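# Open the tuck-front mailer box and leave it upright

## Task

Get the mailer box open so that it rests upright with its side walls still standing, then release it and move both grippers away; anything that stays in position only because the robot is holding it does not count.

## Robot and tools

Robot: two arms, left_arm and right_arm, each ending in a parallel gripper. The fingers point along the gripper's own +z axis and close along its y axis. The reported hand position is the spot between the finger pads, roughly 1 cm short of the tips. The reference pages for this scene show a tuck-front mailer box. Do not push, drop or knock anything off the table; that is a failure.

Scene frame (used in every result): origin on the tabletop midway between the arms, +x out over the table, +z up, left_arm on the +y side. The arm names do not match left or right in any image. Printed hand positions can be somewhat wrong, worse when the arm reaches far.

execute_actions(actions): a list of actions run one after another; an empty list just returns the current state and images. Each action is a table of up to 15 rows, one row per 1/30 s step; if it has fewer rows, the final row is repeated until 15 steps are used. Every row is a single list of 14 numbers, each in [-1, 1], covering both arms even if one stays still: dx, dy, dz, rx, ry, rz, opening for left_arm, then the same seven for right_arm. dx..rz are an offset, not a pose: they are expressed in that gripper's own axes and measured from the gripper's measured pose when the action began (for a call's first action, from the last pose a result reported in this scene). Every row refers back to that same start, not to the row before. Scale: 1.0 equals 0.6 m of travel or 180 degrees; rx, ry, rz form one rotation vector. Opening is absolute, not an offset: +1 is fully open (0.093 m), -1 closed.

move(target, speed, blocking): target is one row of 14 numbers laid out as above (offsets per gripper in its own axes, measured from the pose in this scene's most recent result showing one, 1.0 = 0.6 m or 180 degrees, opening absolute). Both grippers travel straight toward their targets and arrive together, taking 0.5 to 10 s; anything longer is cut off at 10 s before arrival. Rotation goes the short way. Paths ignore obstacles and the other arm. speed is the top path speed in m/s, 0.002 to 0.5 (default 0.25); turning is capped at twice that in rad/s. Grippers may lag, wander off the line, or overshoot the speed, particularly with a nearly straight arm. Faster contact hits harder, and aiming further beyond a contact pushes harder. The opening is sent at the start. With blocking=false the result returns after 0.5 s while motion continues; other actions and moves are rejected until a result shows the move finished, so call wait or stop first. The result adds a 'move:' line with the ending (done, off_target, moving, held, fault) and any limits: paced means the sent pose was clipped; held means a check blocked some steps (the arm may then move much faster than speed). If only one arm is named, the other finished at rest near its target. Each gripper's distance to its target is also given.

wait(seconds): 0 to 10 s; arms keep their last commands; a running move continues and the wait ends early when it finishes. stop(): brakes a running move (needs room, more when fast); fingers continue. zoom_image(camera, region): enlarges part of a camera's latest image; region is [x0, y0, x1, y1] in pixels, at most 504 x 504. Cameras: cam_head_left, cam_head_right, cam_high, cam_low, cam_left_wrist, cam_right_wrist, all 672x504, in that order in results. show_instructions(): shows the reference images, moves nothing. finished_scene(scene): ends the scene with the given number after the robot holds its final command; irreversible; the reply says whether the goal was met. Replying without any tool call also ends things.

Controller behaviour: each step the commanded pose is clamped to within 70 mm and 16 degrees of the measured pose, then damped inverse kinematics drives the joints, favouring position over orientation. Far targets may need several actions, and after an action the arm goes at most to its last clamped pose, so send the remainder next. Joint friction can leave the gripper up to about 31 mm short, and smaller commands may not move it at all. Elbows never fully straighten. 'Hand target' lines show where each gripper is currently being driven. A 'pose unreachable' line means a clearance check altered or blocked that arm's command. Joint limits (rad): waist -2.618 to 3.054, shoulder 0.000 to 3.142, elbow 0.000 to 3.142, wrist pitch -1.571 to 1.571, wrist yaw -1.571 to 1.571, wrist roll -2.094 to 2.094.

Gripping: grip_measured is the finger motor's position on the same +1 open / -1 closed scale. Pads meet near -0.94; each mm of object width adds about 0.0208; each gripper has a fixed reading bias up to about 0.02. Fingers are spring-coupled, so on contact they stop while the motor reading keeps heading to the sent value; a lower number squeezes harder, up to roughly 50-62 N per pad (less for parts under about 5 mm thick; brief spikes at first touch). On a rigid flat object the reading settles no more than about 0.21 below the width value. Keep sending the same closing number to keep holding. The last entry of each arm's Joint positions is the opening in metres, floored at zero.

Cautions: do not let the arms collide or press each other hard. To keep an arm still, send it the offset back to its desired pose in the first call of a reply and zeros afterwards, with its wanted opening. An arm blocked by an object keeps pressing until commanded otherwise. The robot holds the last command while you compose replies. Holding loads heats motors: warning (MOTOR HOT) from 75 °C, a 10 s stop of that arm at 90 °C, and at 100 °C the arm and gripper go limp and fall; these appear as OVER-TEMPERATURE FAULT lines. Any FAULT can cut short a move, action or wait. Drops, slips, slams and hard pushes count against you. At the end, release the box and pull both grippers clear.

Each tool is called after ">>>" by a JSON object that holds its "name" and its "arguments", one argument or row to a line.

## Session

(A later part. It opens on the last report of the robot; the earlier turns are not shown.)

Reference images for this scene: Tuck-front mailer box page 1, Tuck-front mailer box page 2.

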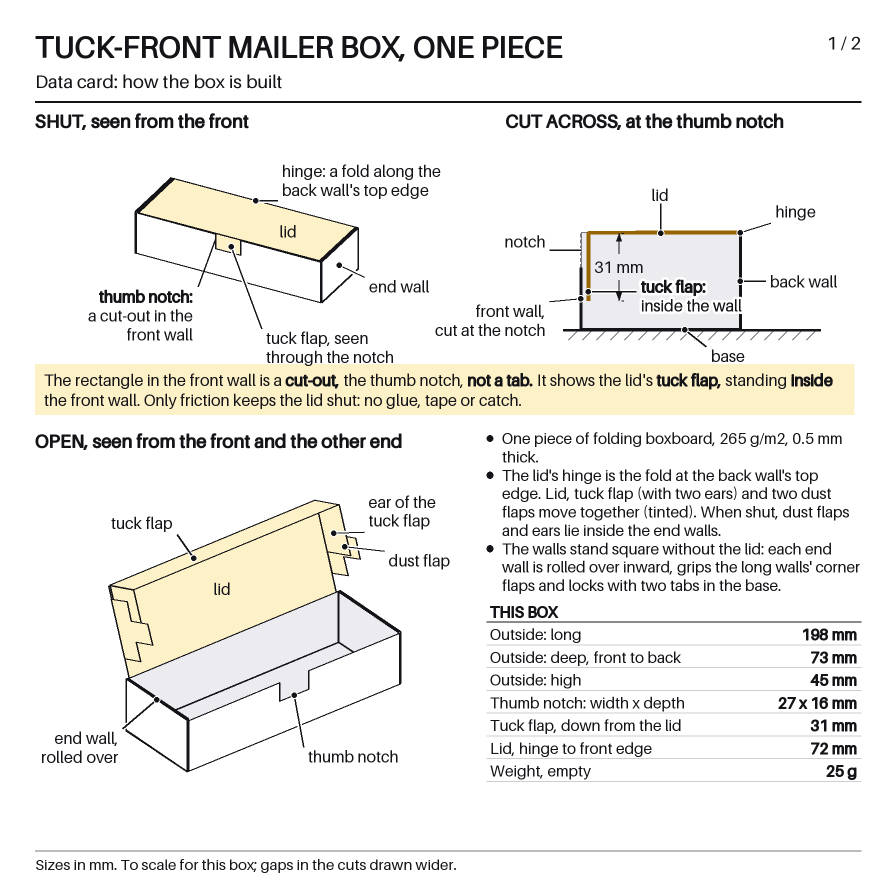

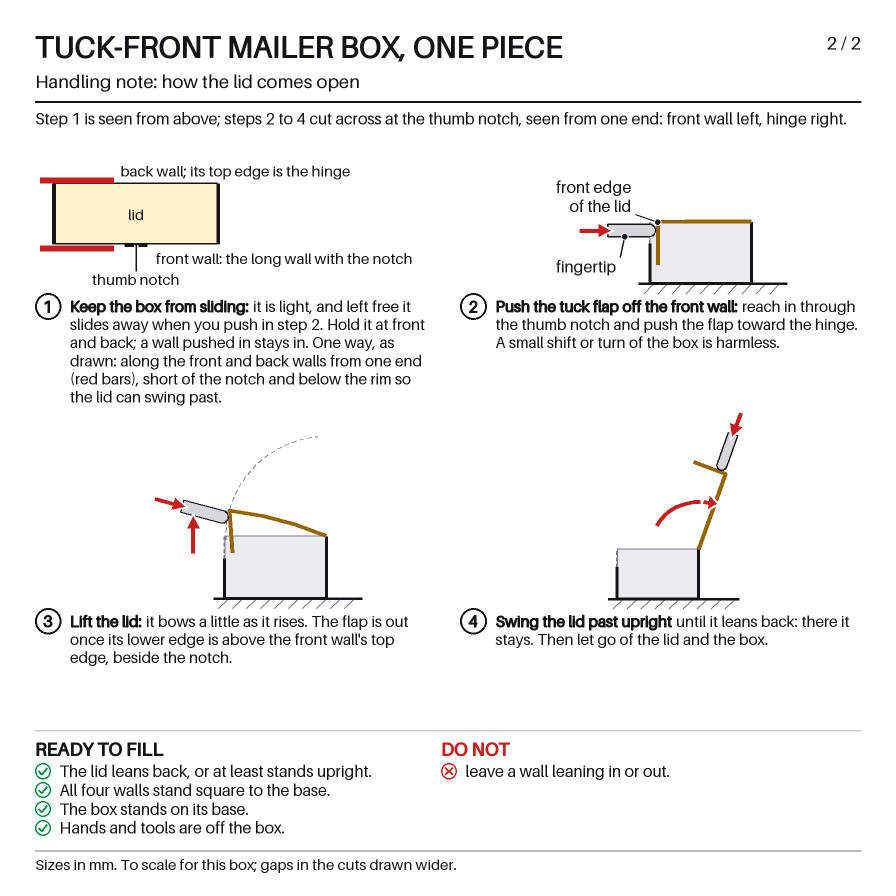

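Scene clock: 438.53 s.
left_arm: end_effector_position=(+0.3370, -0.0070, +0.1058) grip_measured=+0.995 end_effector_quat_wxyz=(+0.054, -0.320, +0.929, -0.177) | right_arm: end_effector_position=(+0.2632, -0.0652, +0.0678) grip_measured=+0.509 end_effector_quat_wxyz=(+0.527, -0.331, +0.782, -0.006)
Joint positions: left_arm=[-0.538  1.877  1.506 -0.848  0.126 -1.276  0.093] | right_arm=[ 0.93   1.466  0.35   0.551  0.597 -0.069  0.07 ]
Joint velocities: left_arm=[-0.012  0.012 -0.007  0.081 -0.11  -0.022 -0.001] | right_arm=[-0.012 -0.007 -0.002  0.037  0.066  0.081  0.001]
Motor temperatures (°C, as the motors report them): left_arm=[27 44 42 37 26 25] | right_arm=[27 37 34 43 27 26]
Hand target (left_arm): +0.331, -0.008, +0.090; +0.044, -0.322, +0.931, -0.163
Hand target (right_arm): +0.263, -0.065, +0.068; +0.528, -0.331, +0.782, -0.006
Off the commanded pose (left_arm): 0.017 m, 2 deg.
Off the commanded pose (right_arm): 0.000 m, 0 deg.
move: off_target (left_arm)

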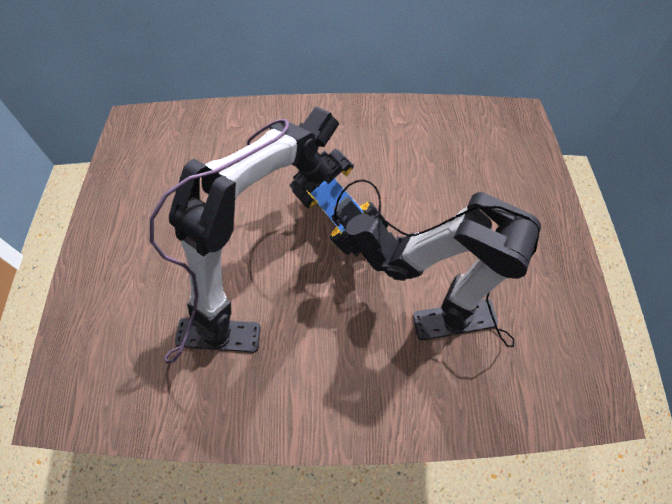

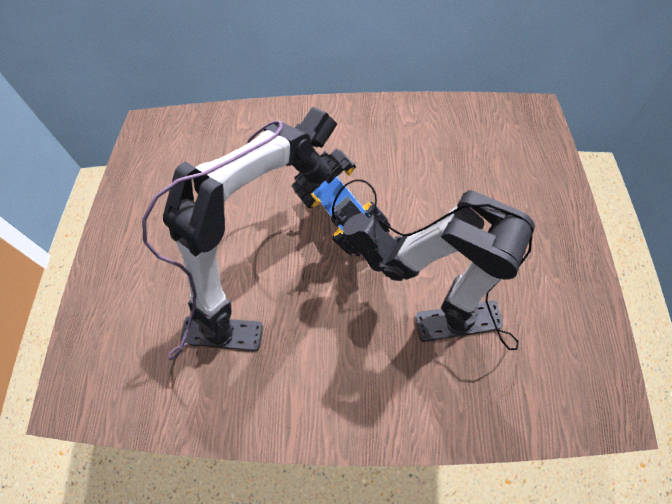

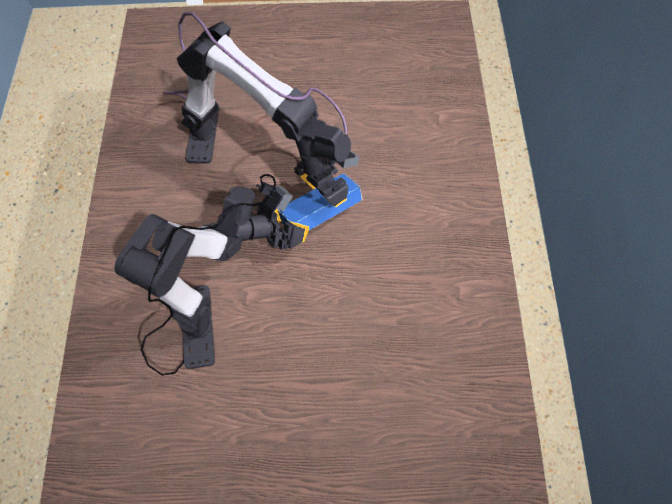

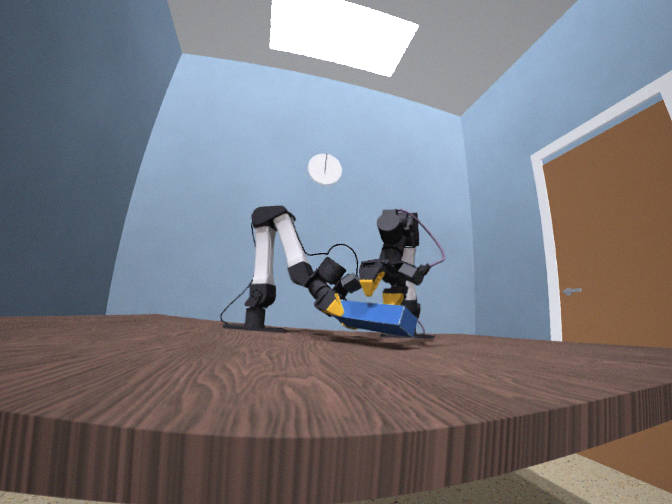

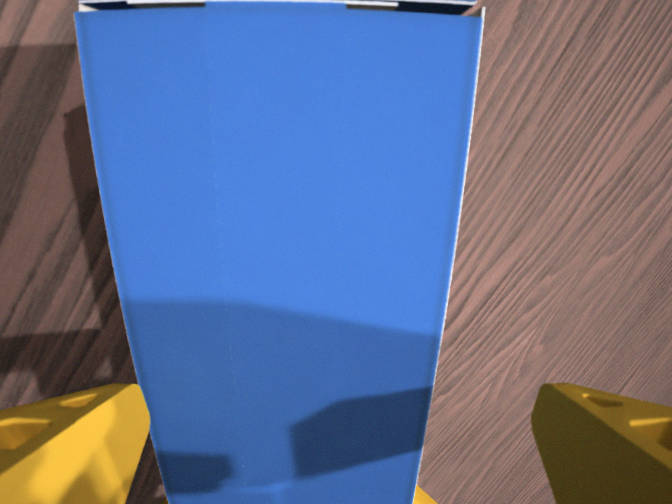

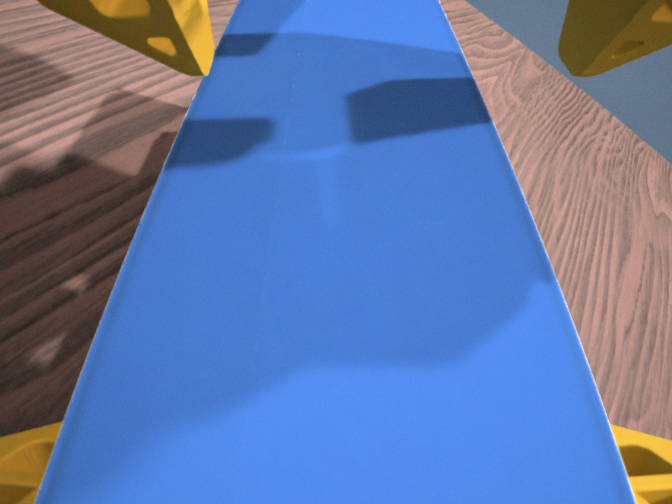

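>>> {"name": "execute_actions", "arguments": {
  "actions": []
}}

>>> {"name": "move", "arguments": {
  "target": [0,0.035,0.02,0,0,0,1,0,0,0,0,0,0,0.5],
  "speed": 0.05
}}

Scene clock: 446.67 s.
left_arm: end_effector_position=(+0.3374, -0.0072, +0.1060) grip_measured=+0.995 end_effector_quat_wxyz=(+0.055, -0.321, +0.929, -0.178) | right_arm: end_effector_position=(+0.2632, -0.0652, +0.0678) grip_measured=+0.509 end_effector_quat_wxyz=(+0.527, -0.331, +0.782, -0.006)
Joint positions: left_arm=[-0.538  1.877  1.506 -0.846  0.126 -1.277  0.093] | right_arm=[ 0.93   1.466  0.35   0.551  0.597 -0.069  0.07 ]
Joint velocities: left_arm=[-0.007  0.002  0.012 -0.051 -0.022  0.007 -0.   ] | right_arm=[-0.012 -0.002  0.012  0.037  0.007 -0.037  0.   ]
Motor temperatures (°C, as the motors report them): left_arm=[27 43 42 37 26 25] | right_arm=[27 36 34 42 27 26]
Hand target (left_arm): +0.331, -0.008, +0.090; +0.044, -0.322, +0.931, -0.163
Hand target (right_arm): +0.263, -0.065, +0.068; +0.528, -0.331, +0.782, -0.006
Off the commanded pose (left_arm): 0.017 m, 2 deg.
Off the commanded pose (right_arm): 0.000 m, 0 deg.

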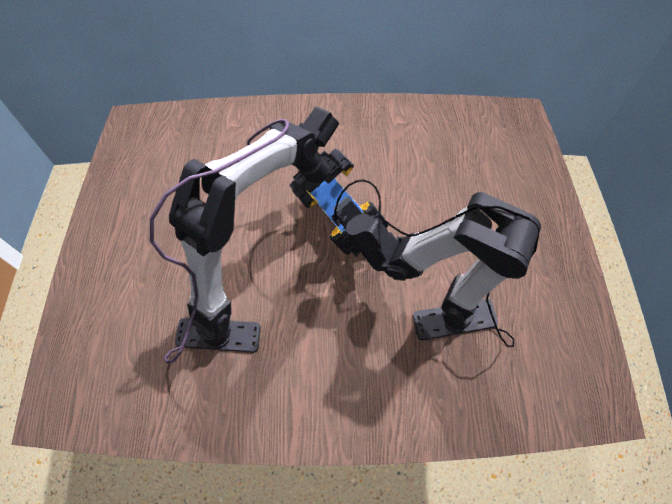

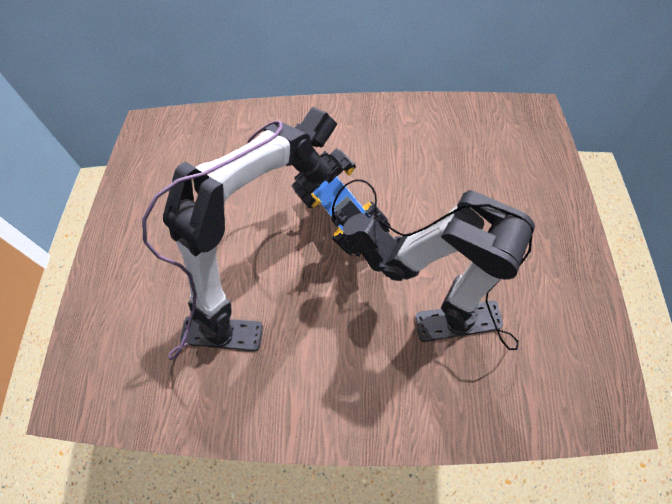

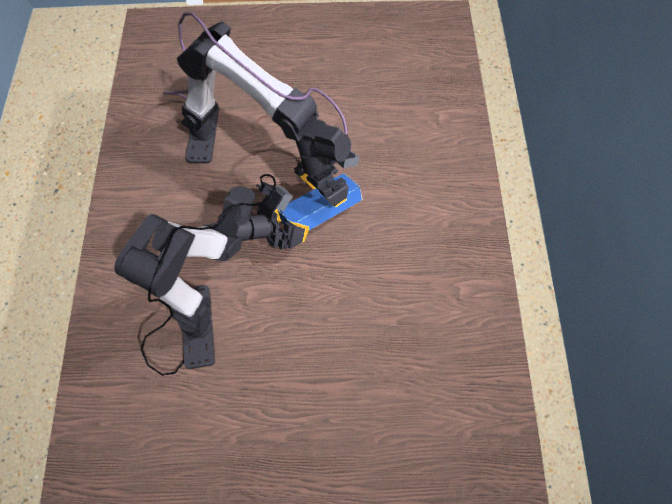

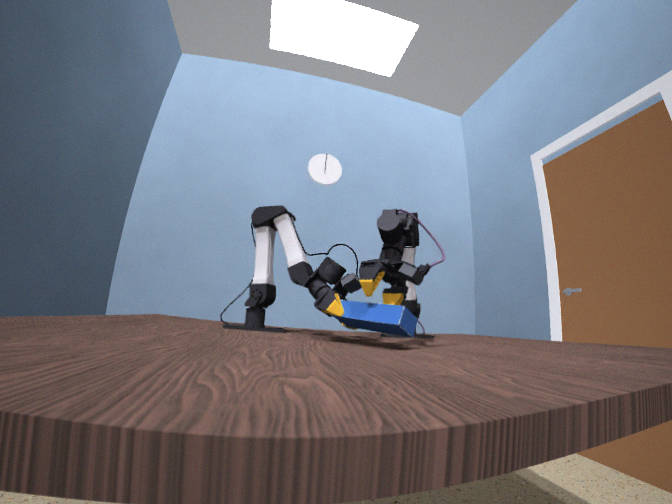

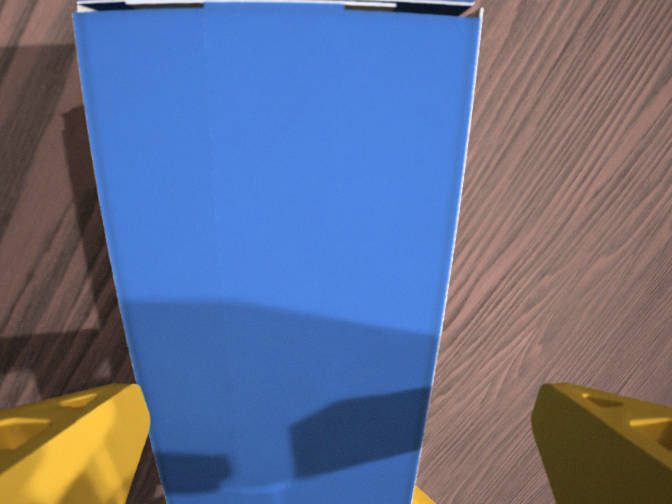

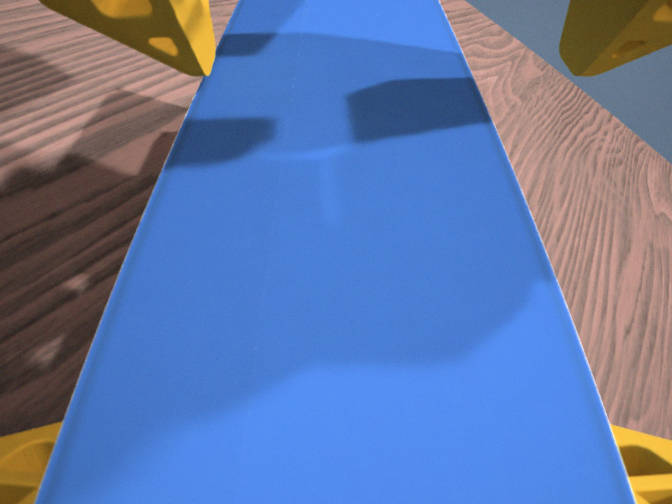

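Scene clock: 447.67 s.
left_arm: end_effector_position=(+0.3285, -0.0013, +0.0850) grip_measured=+0.995 end_effector_quat_wxyz=(+0.052, -0.320, +0.930, -0.174) | right_arm: end_effector_position=(+0.2630, -0.0655, +0.0671) grip_measured=+0.509 end_effector_quat_wxyz=(+0.526, -0.332, +0.783, -0.007)
Joint positions: left_arm=[-0.538  1.859  1.401 -0.769  0.126 -1.273  0.093] | right_arm=[ 0.93   1.466  0.35   0.547  0.597 -0.069  0.07 ]
Joint velocities: left_arm=[-0.007  0.012 -0.017 -0.022  0.007 -0.022  0.001] | right_arm=[ 0.007  0.007 -0.002  0.037  0.007  0.022  0.   ]
Motor temperatures (°C, as the motors report them): left_arm=[27 43 42 36 26 25] | right_arm=[27 36 34 42 27 26]
Hand target (left_arm): +0.328, +0.005, +0.087; +0.054, -0.321, +0.929, -0.178
Hand target (right_arm): +0.263, -0.065, +0.068; +0.527, -0.331, +0.782, -0.006
Off the commanded pose (left_arm): 0.006 m, 1 deg.
Off the commanded pose (right_arm): 0.001 m, 0 deg.
move: done

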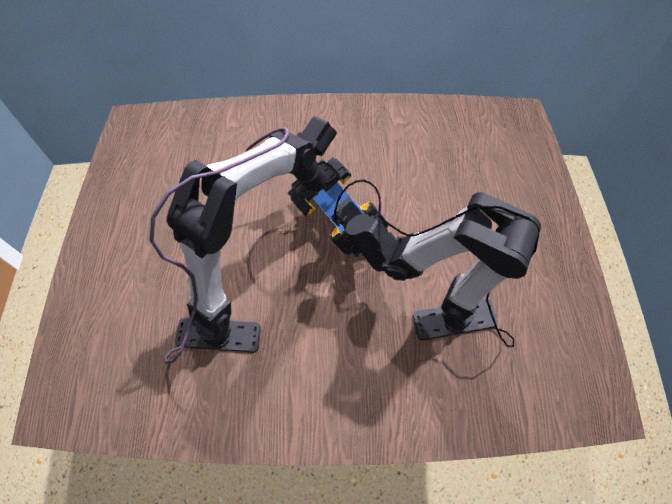

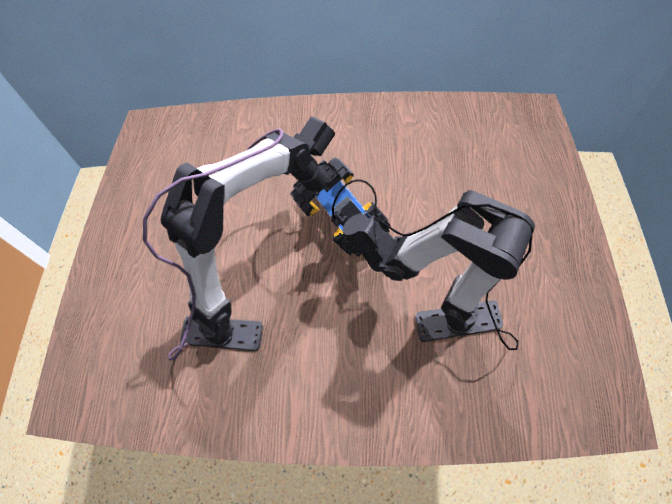

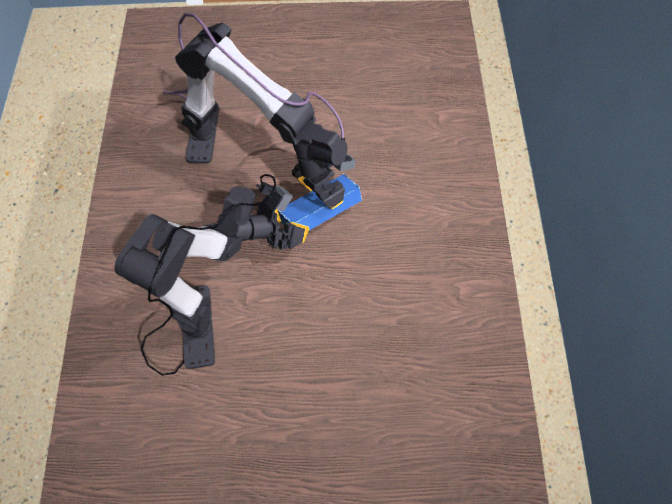

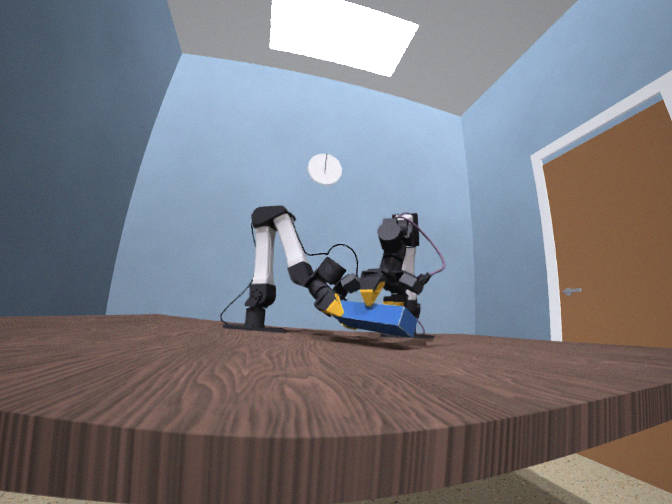

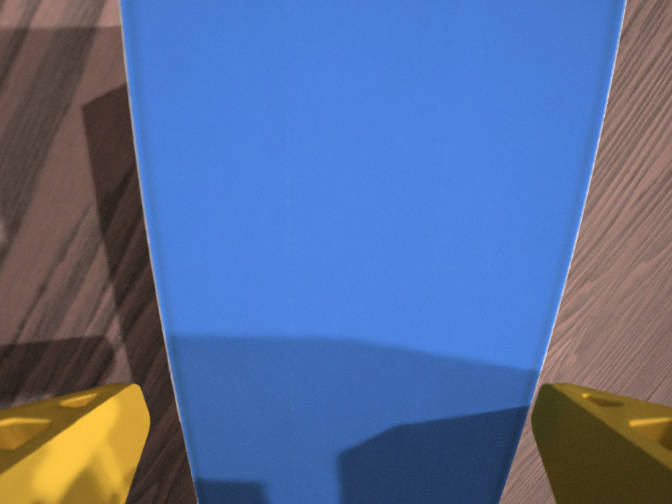

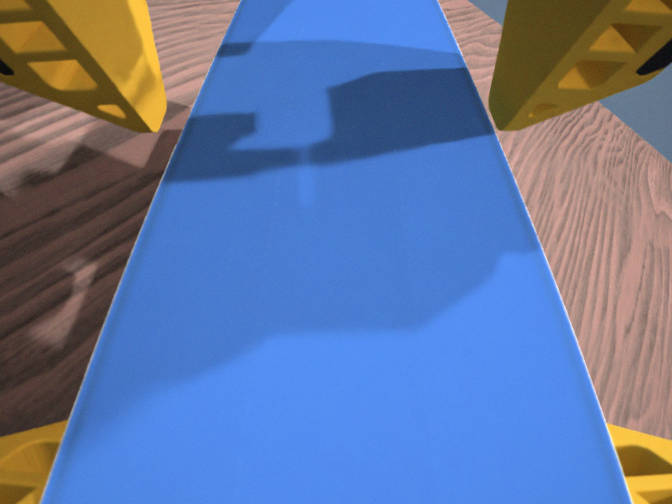

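>>> {"name": "move", "arguments": {
  "target": [0,0,0.03,0,0,0,1,0,0,0,0,0,0,0.5],
  "speed": 0.05
}}

>>> {"name": "zoom_image", "arguments": {
  "camera": "cam_head_left",
  "region": [270,150,390,250]
}}

Scene clock: 450.27 s.
left_arm: end_effector_position=(+0.3370, -0.0070, +0.0889) grip_measured=+0.995 end_effector_quat_wxyz=(+0.065, -0.317, +0.927, -0.192) | right_arm: end_effector_position=(+0.2629, -0.0656, +0.0669) grip_measured=+0.509 end_effector_quat_wxyz=(+0.526, -0.332, +0.783, -0.007)
Joint positions: left_arm=[-0.538  1.859  1.401 -0.724  0.126 -1.273  0.093] | right_arm=[ 0.93   1.466  0.35   0.546  0.597 -0.069  0.07 ]
Joint velocities: left_arm=[-0.007  0.017  0.007 -0.007 -0.051  0.022  0.   ] | right_arm=[-0.012  0.002  0.007  0.022  0.007  0.007  0.002]
Motor temperatures (°C, as the motors report them): left_arm=[27 43 41 36 26 25] | right_arm=[27 36 34 42 27 26]
Hand target (left_arm): +0.332, -0.006, +0.069; +0.052, -0.320, +0.930, -0.174
Hand target (right_arm): +0.263, -0.065, +0.067; +0.526, -0.332, +0.783, -0.007
Off the commanded pose (left_arm): 0.021 m, 3 deg.
Off the commanded pose (right_arm): 0.000 m, 0 deg.
move: off_target (left_arm)

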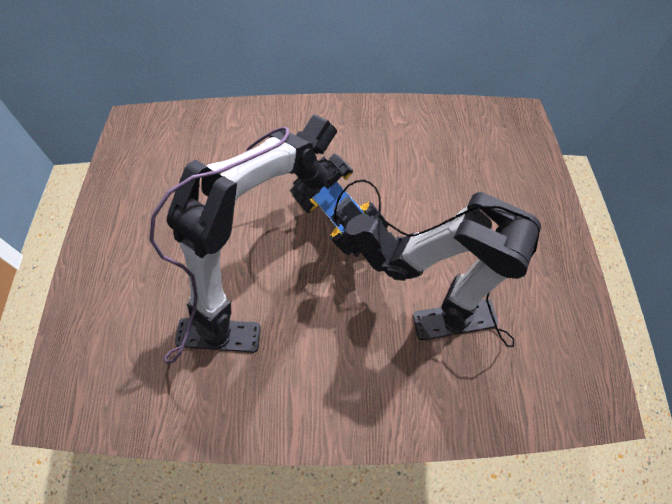

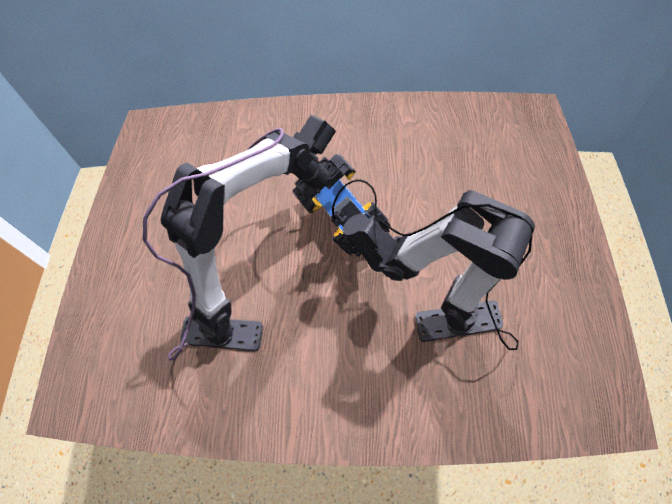

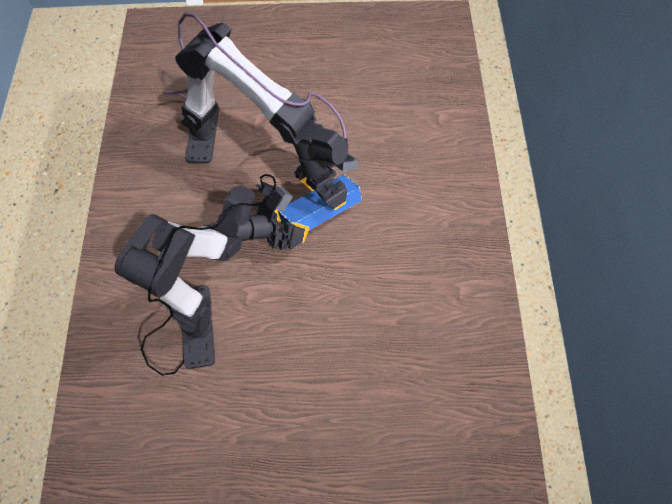

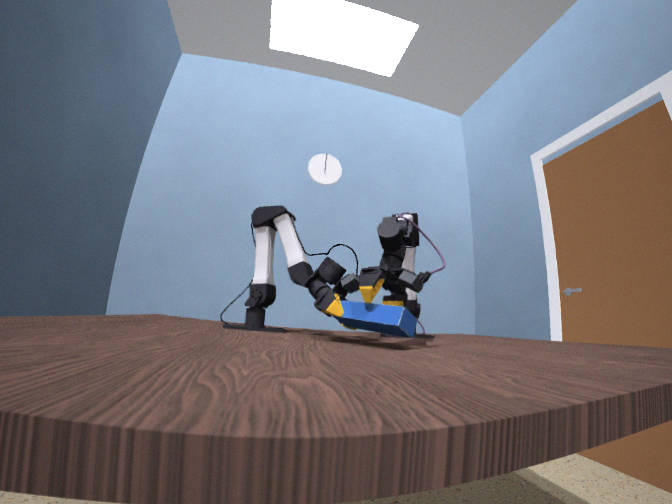

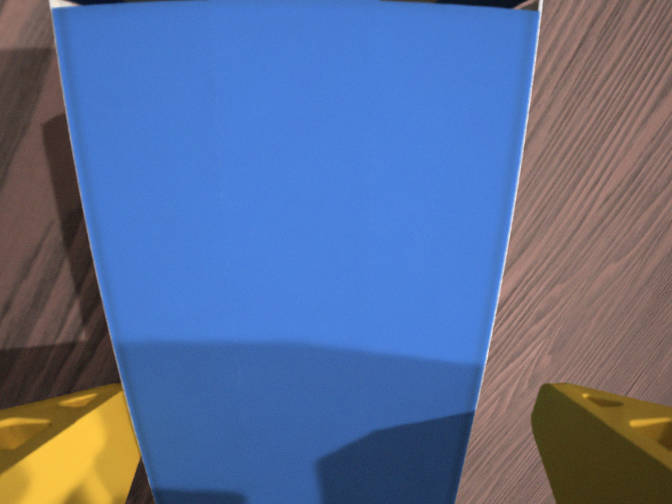

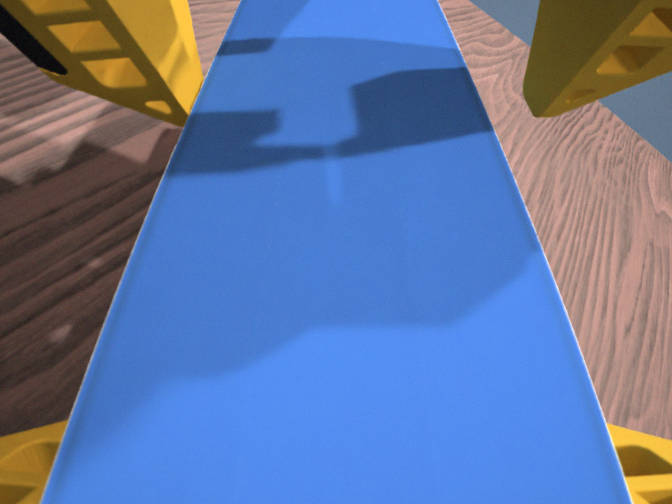

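Region (270, 150, 390, 250) of cam_head_left's 672x504 image, scaled by 4.200, with more detail than that image has.

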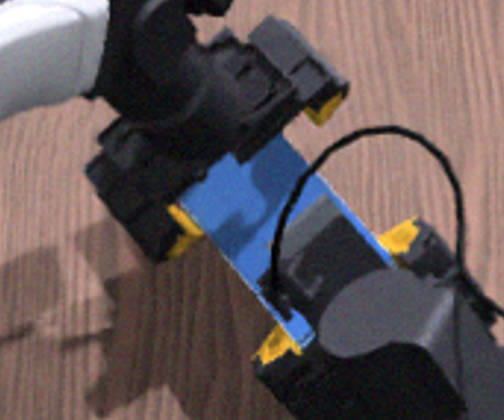

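>>> {"name": "move", "arguments": {
  "target": [0,0.03,0.022,0,0,0,1,0,0,0,0,0,0,0.5],
  "speed": 0.05
}}

Scene clock: 452.43 s.
left_arm: end_effector_position=(+0.3313, -0.0032, +0.0687) grip_measured=+0.995 end_effector_quat_wxyz=(+0.063, -0.317, +0.927, -0.189) | right_arm: end_effector_position=(+0.2629, -0.0657, +0.0667) grip_measured=+0.509 end_effector_quat_wxyz=(+0.525, -0.333, +0.783, -0.008)
Joint positions: left_arm=[-0.538  1.859  1.321 -0.651  0.126 -1.272  0.093] | right_arm=[ 0.93   1.466  0.35   0.545  0.597 -0.069  0.07 ]
Joint velocities: left_arm=[-0.012 -0.002  0.002  0.051  0.037 -0.037 -0.001] | right_arm=[-0.002 -0.017  0.002  0.051  0.11   0.007  0.001]
Motor temperatures (°C, as the motors report them): left_arm=[27 43 41 36 26 25] | right_arm=[27 36 35 42 27 26]
Hand target (left_arm): +0.330, +0.002, +0.069; +0.065, -0.317, +0.927, -0.191
Hand target (right_arm): +0.263, -0.066, +0.067; +0.526, -0.332, +0.783, -0.007
Off the commanded pose (left_arm): 0.005 m, 0 deg.
Off the commanded pose (right_arm): 0.000 m, 0 deg.
move: done

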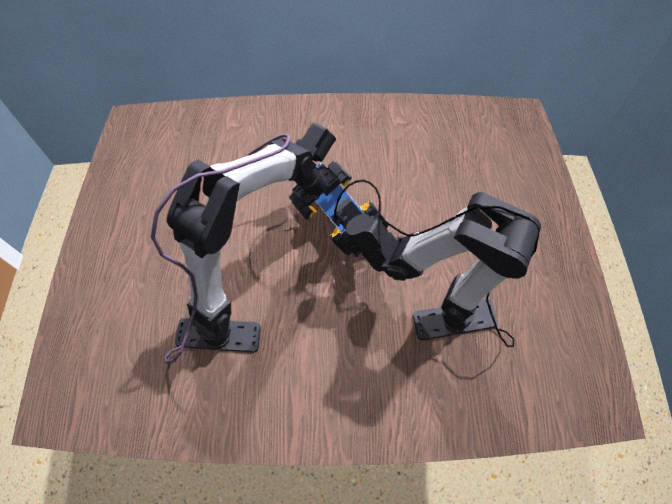

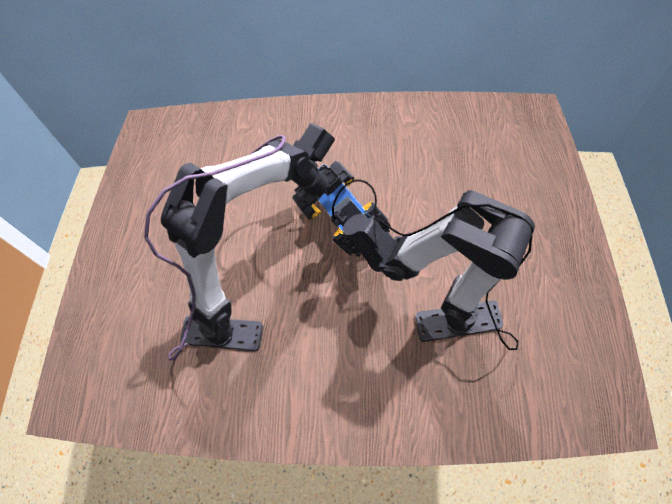

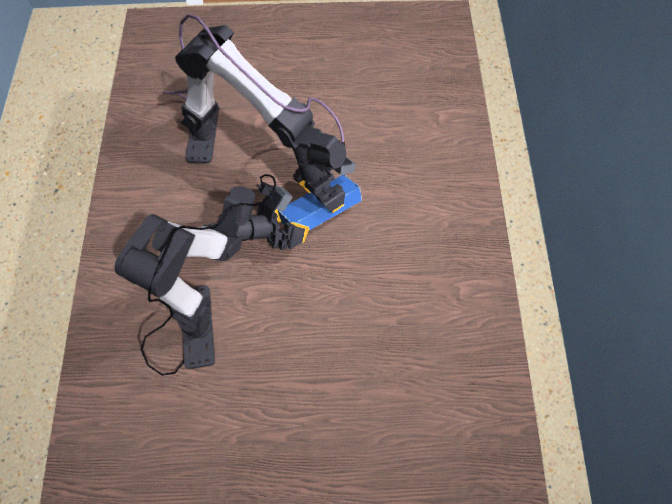

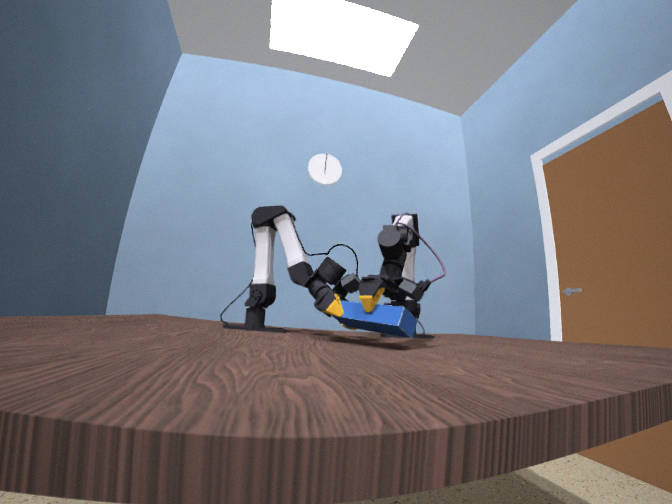

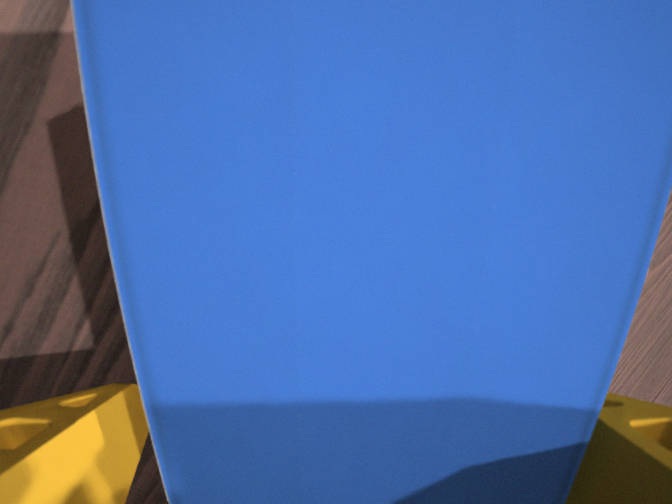

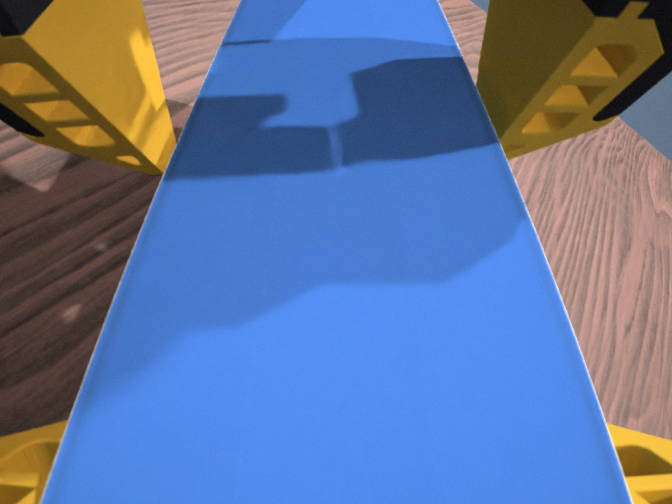

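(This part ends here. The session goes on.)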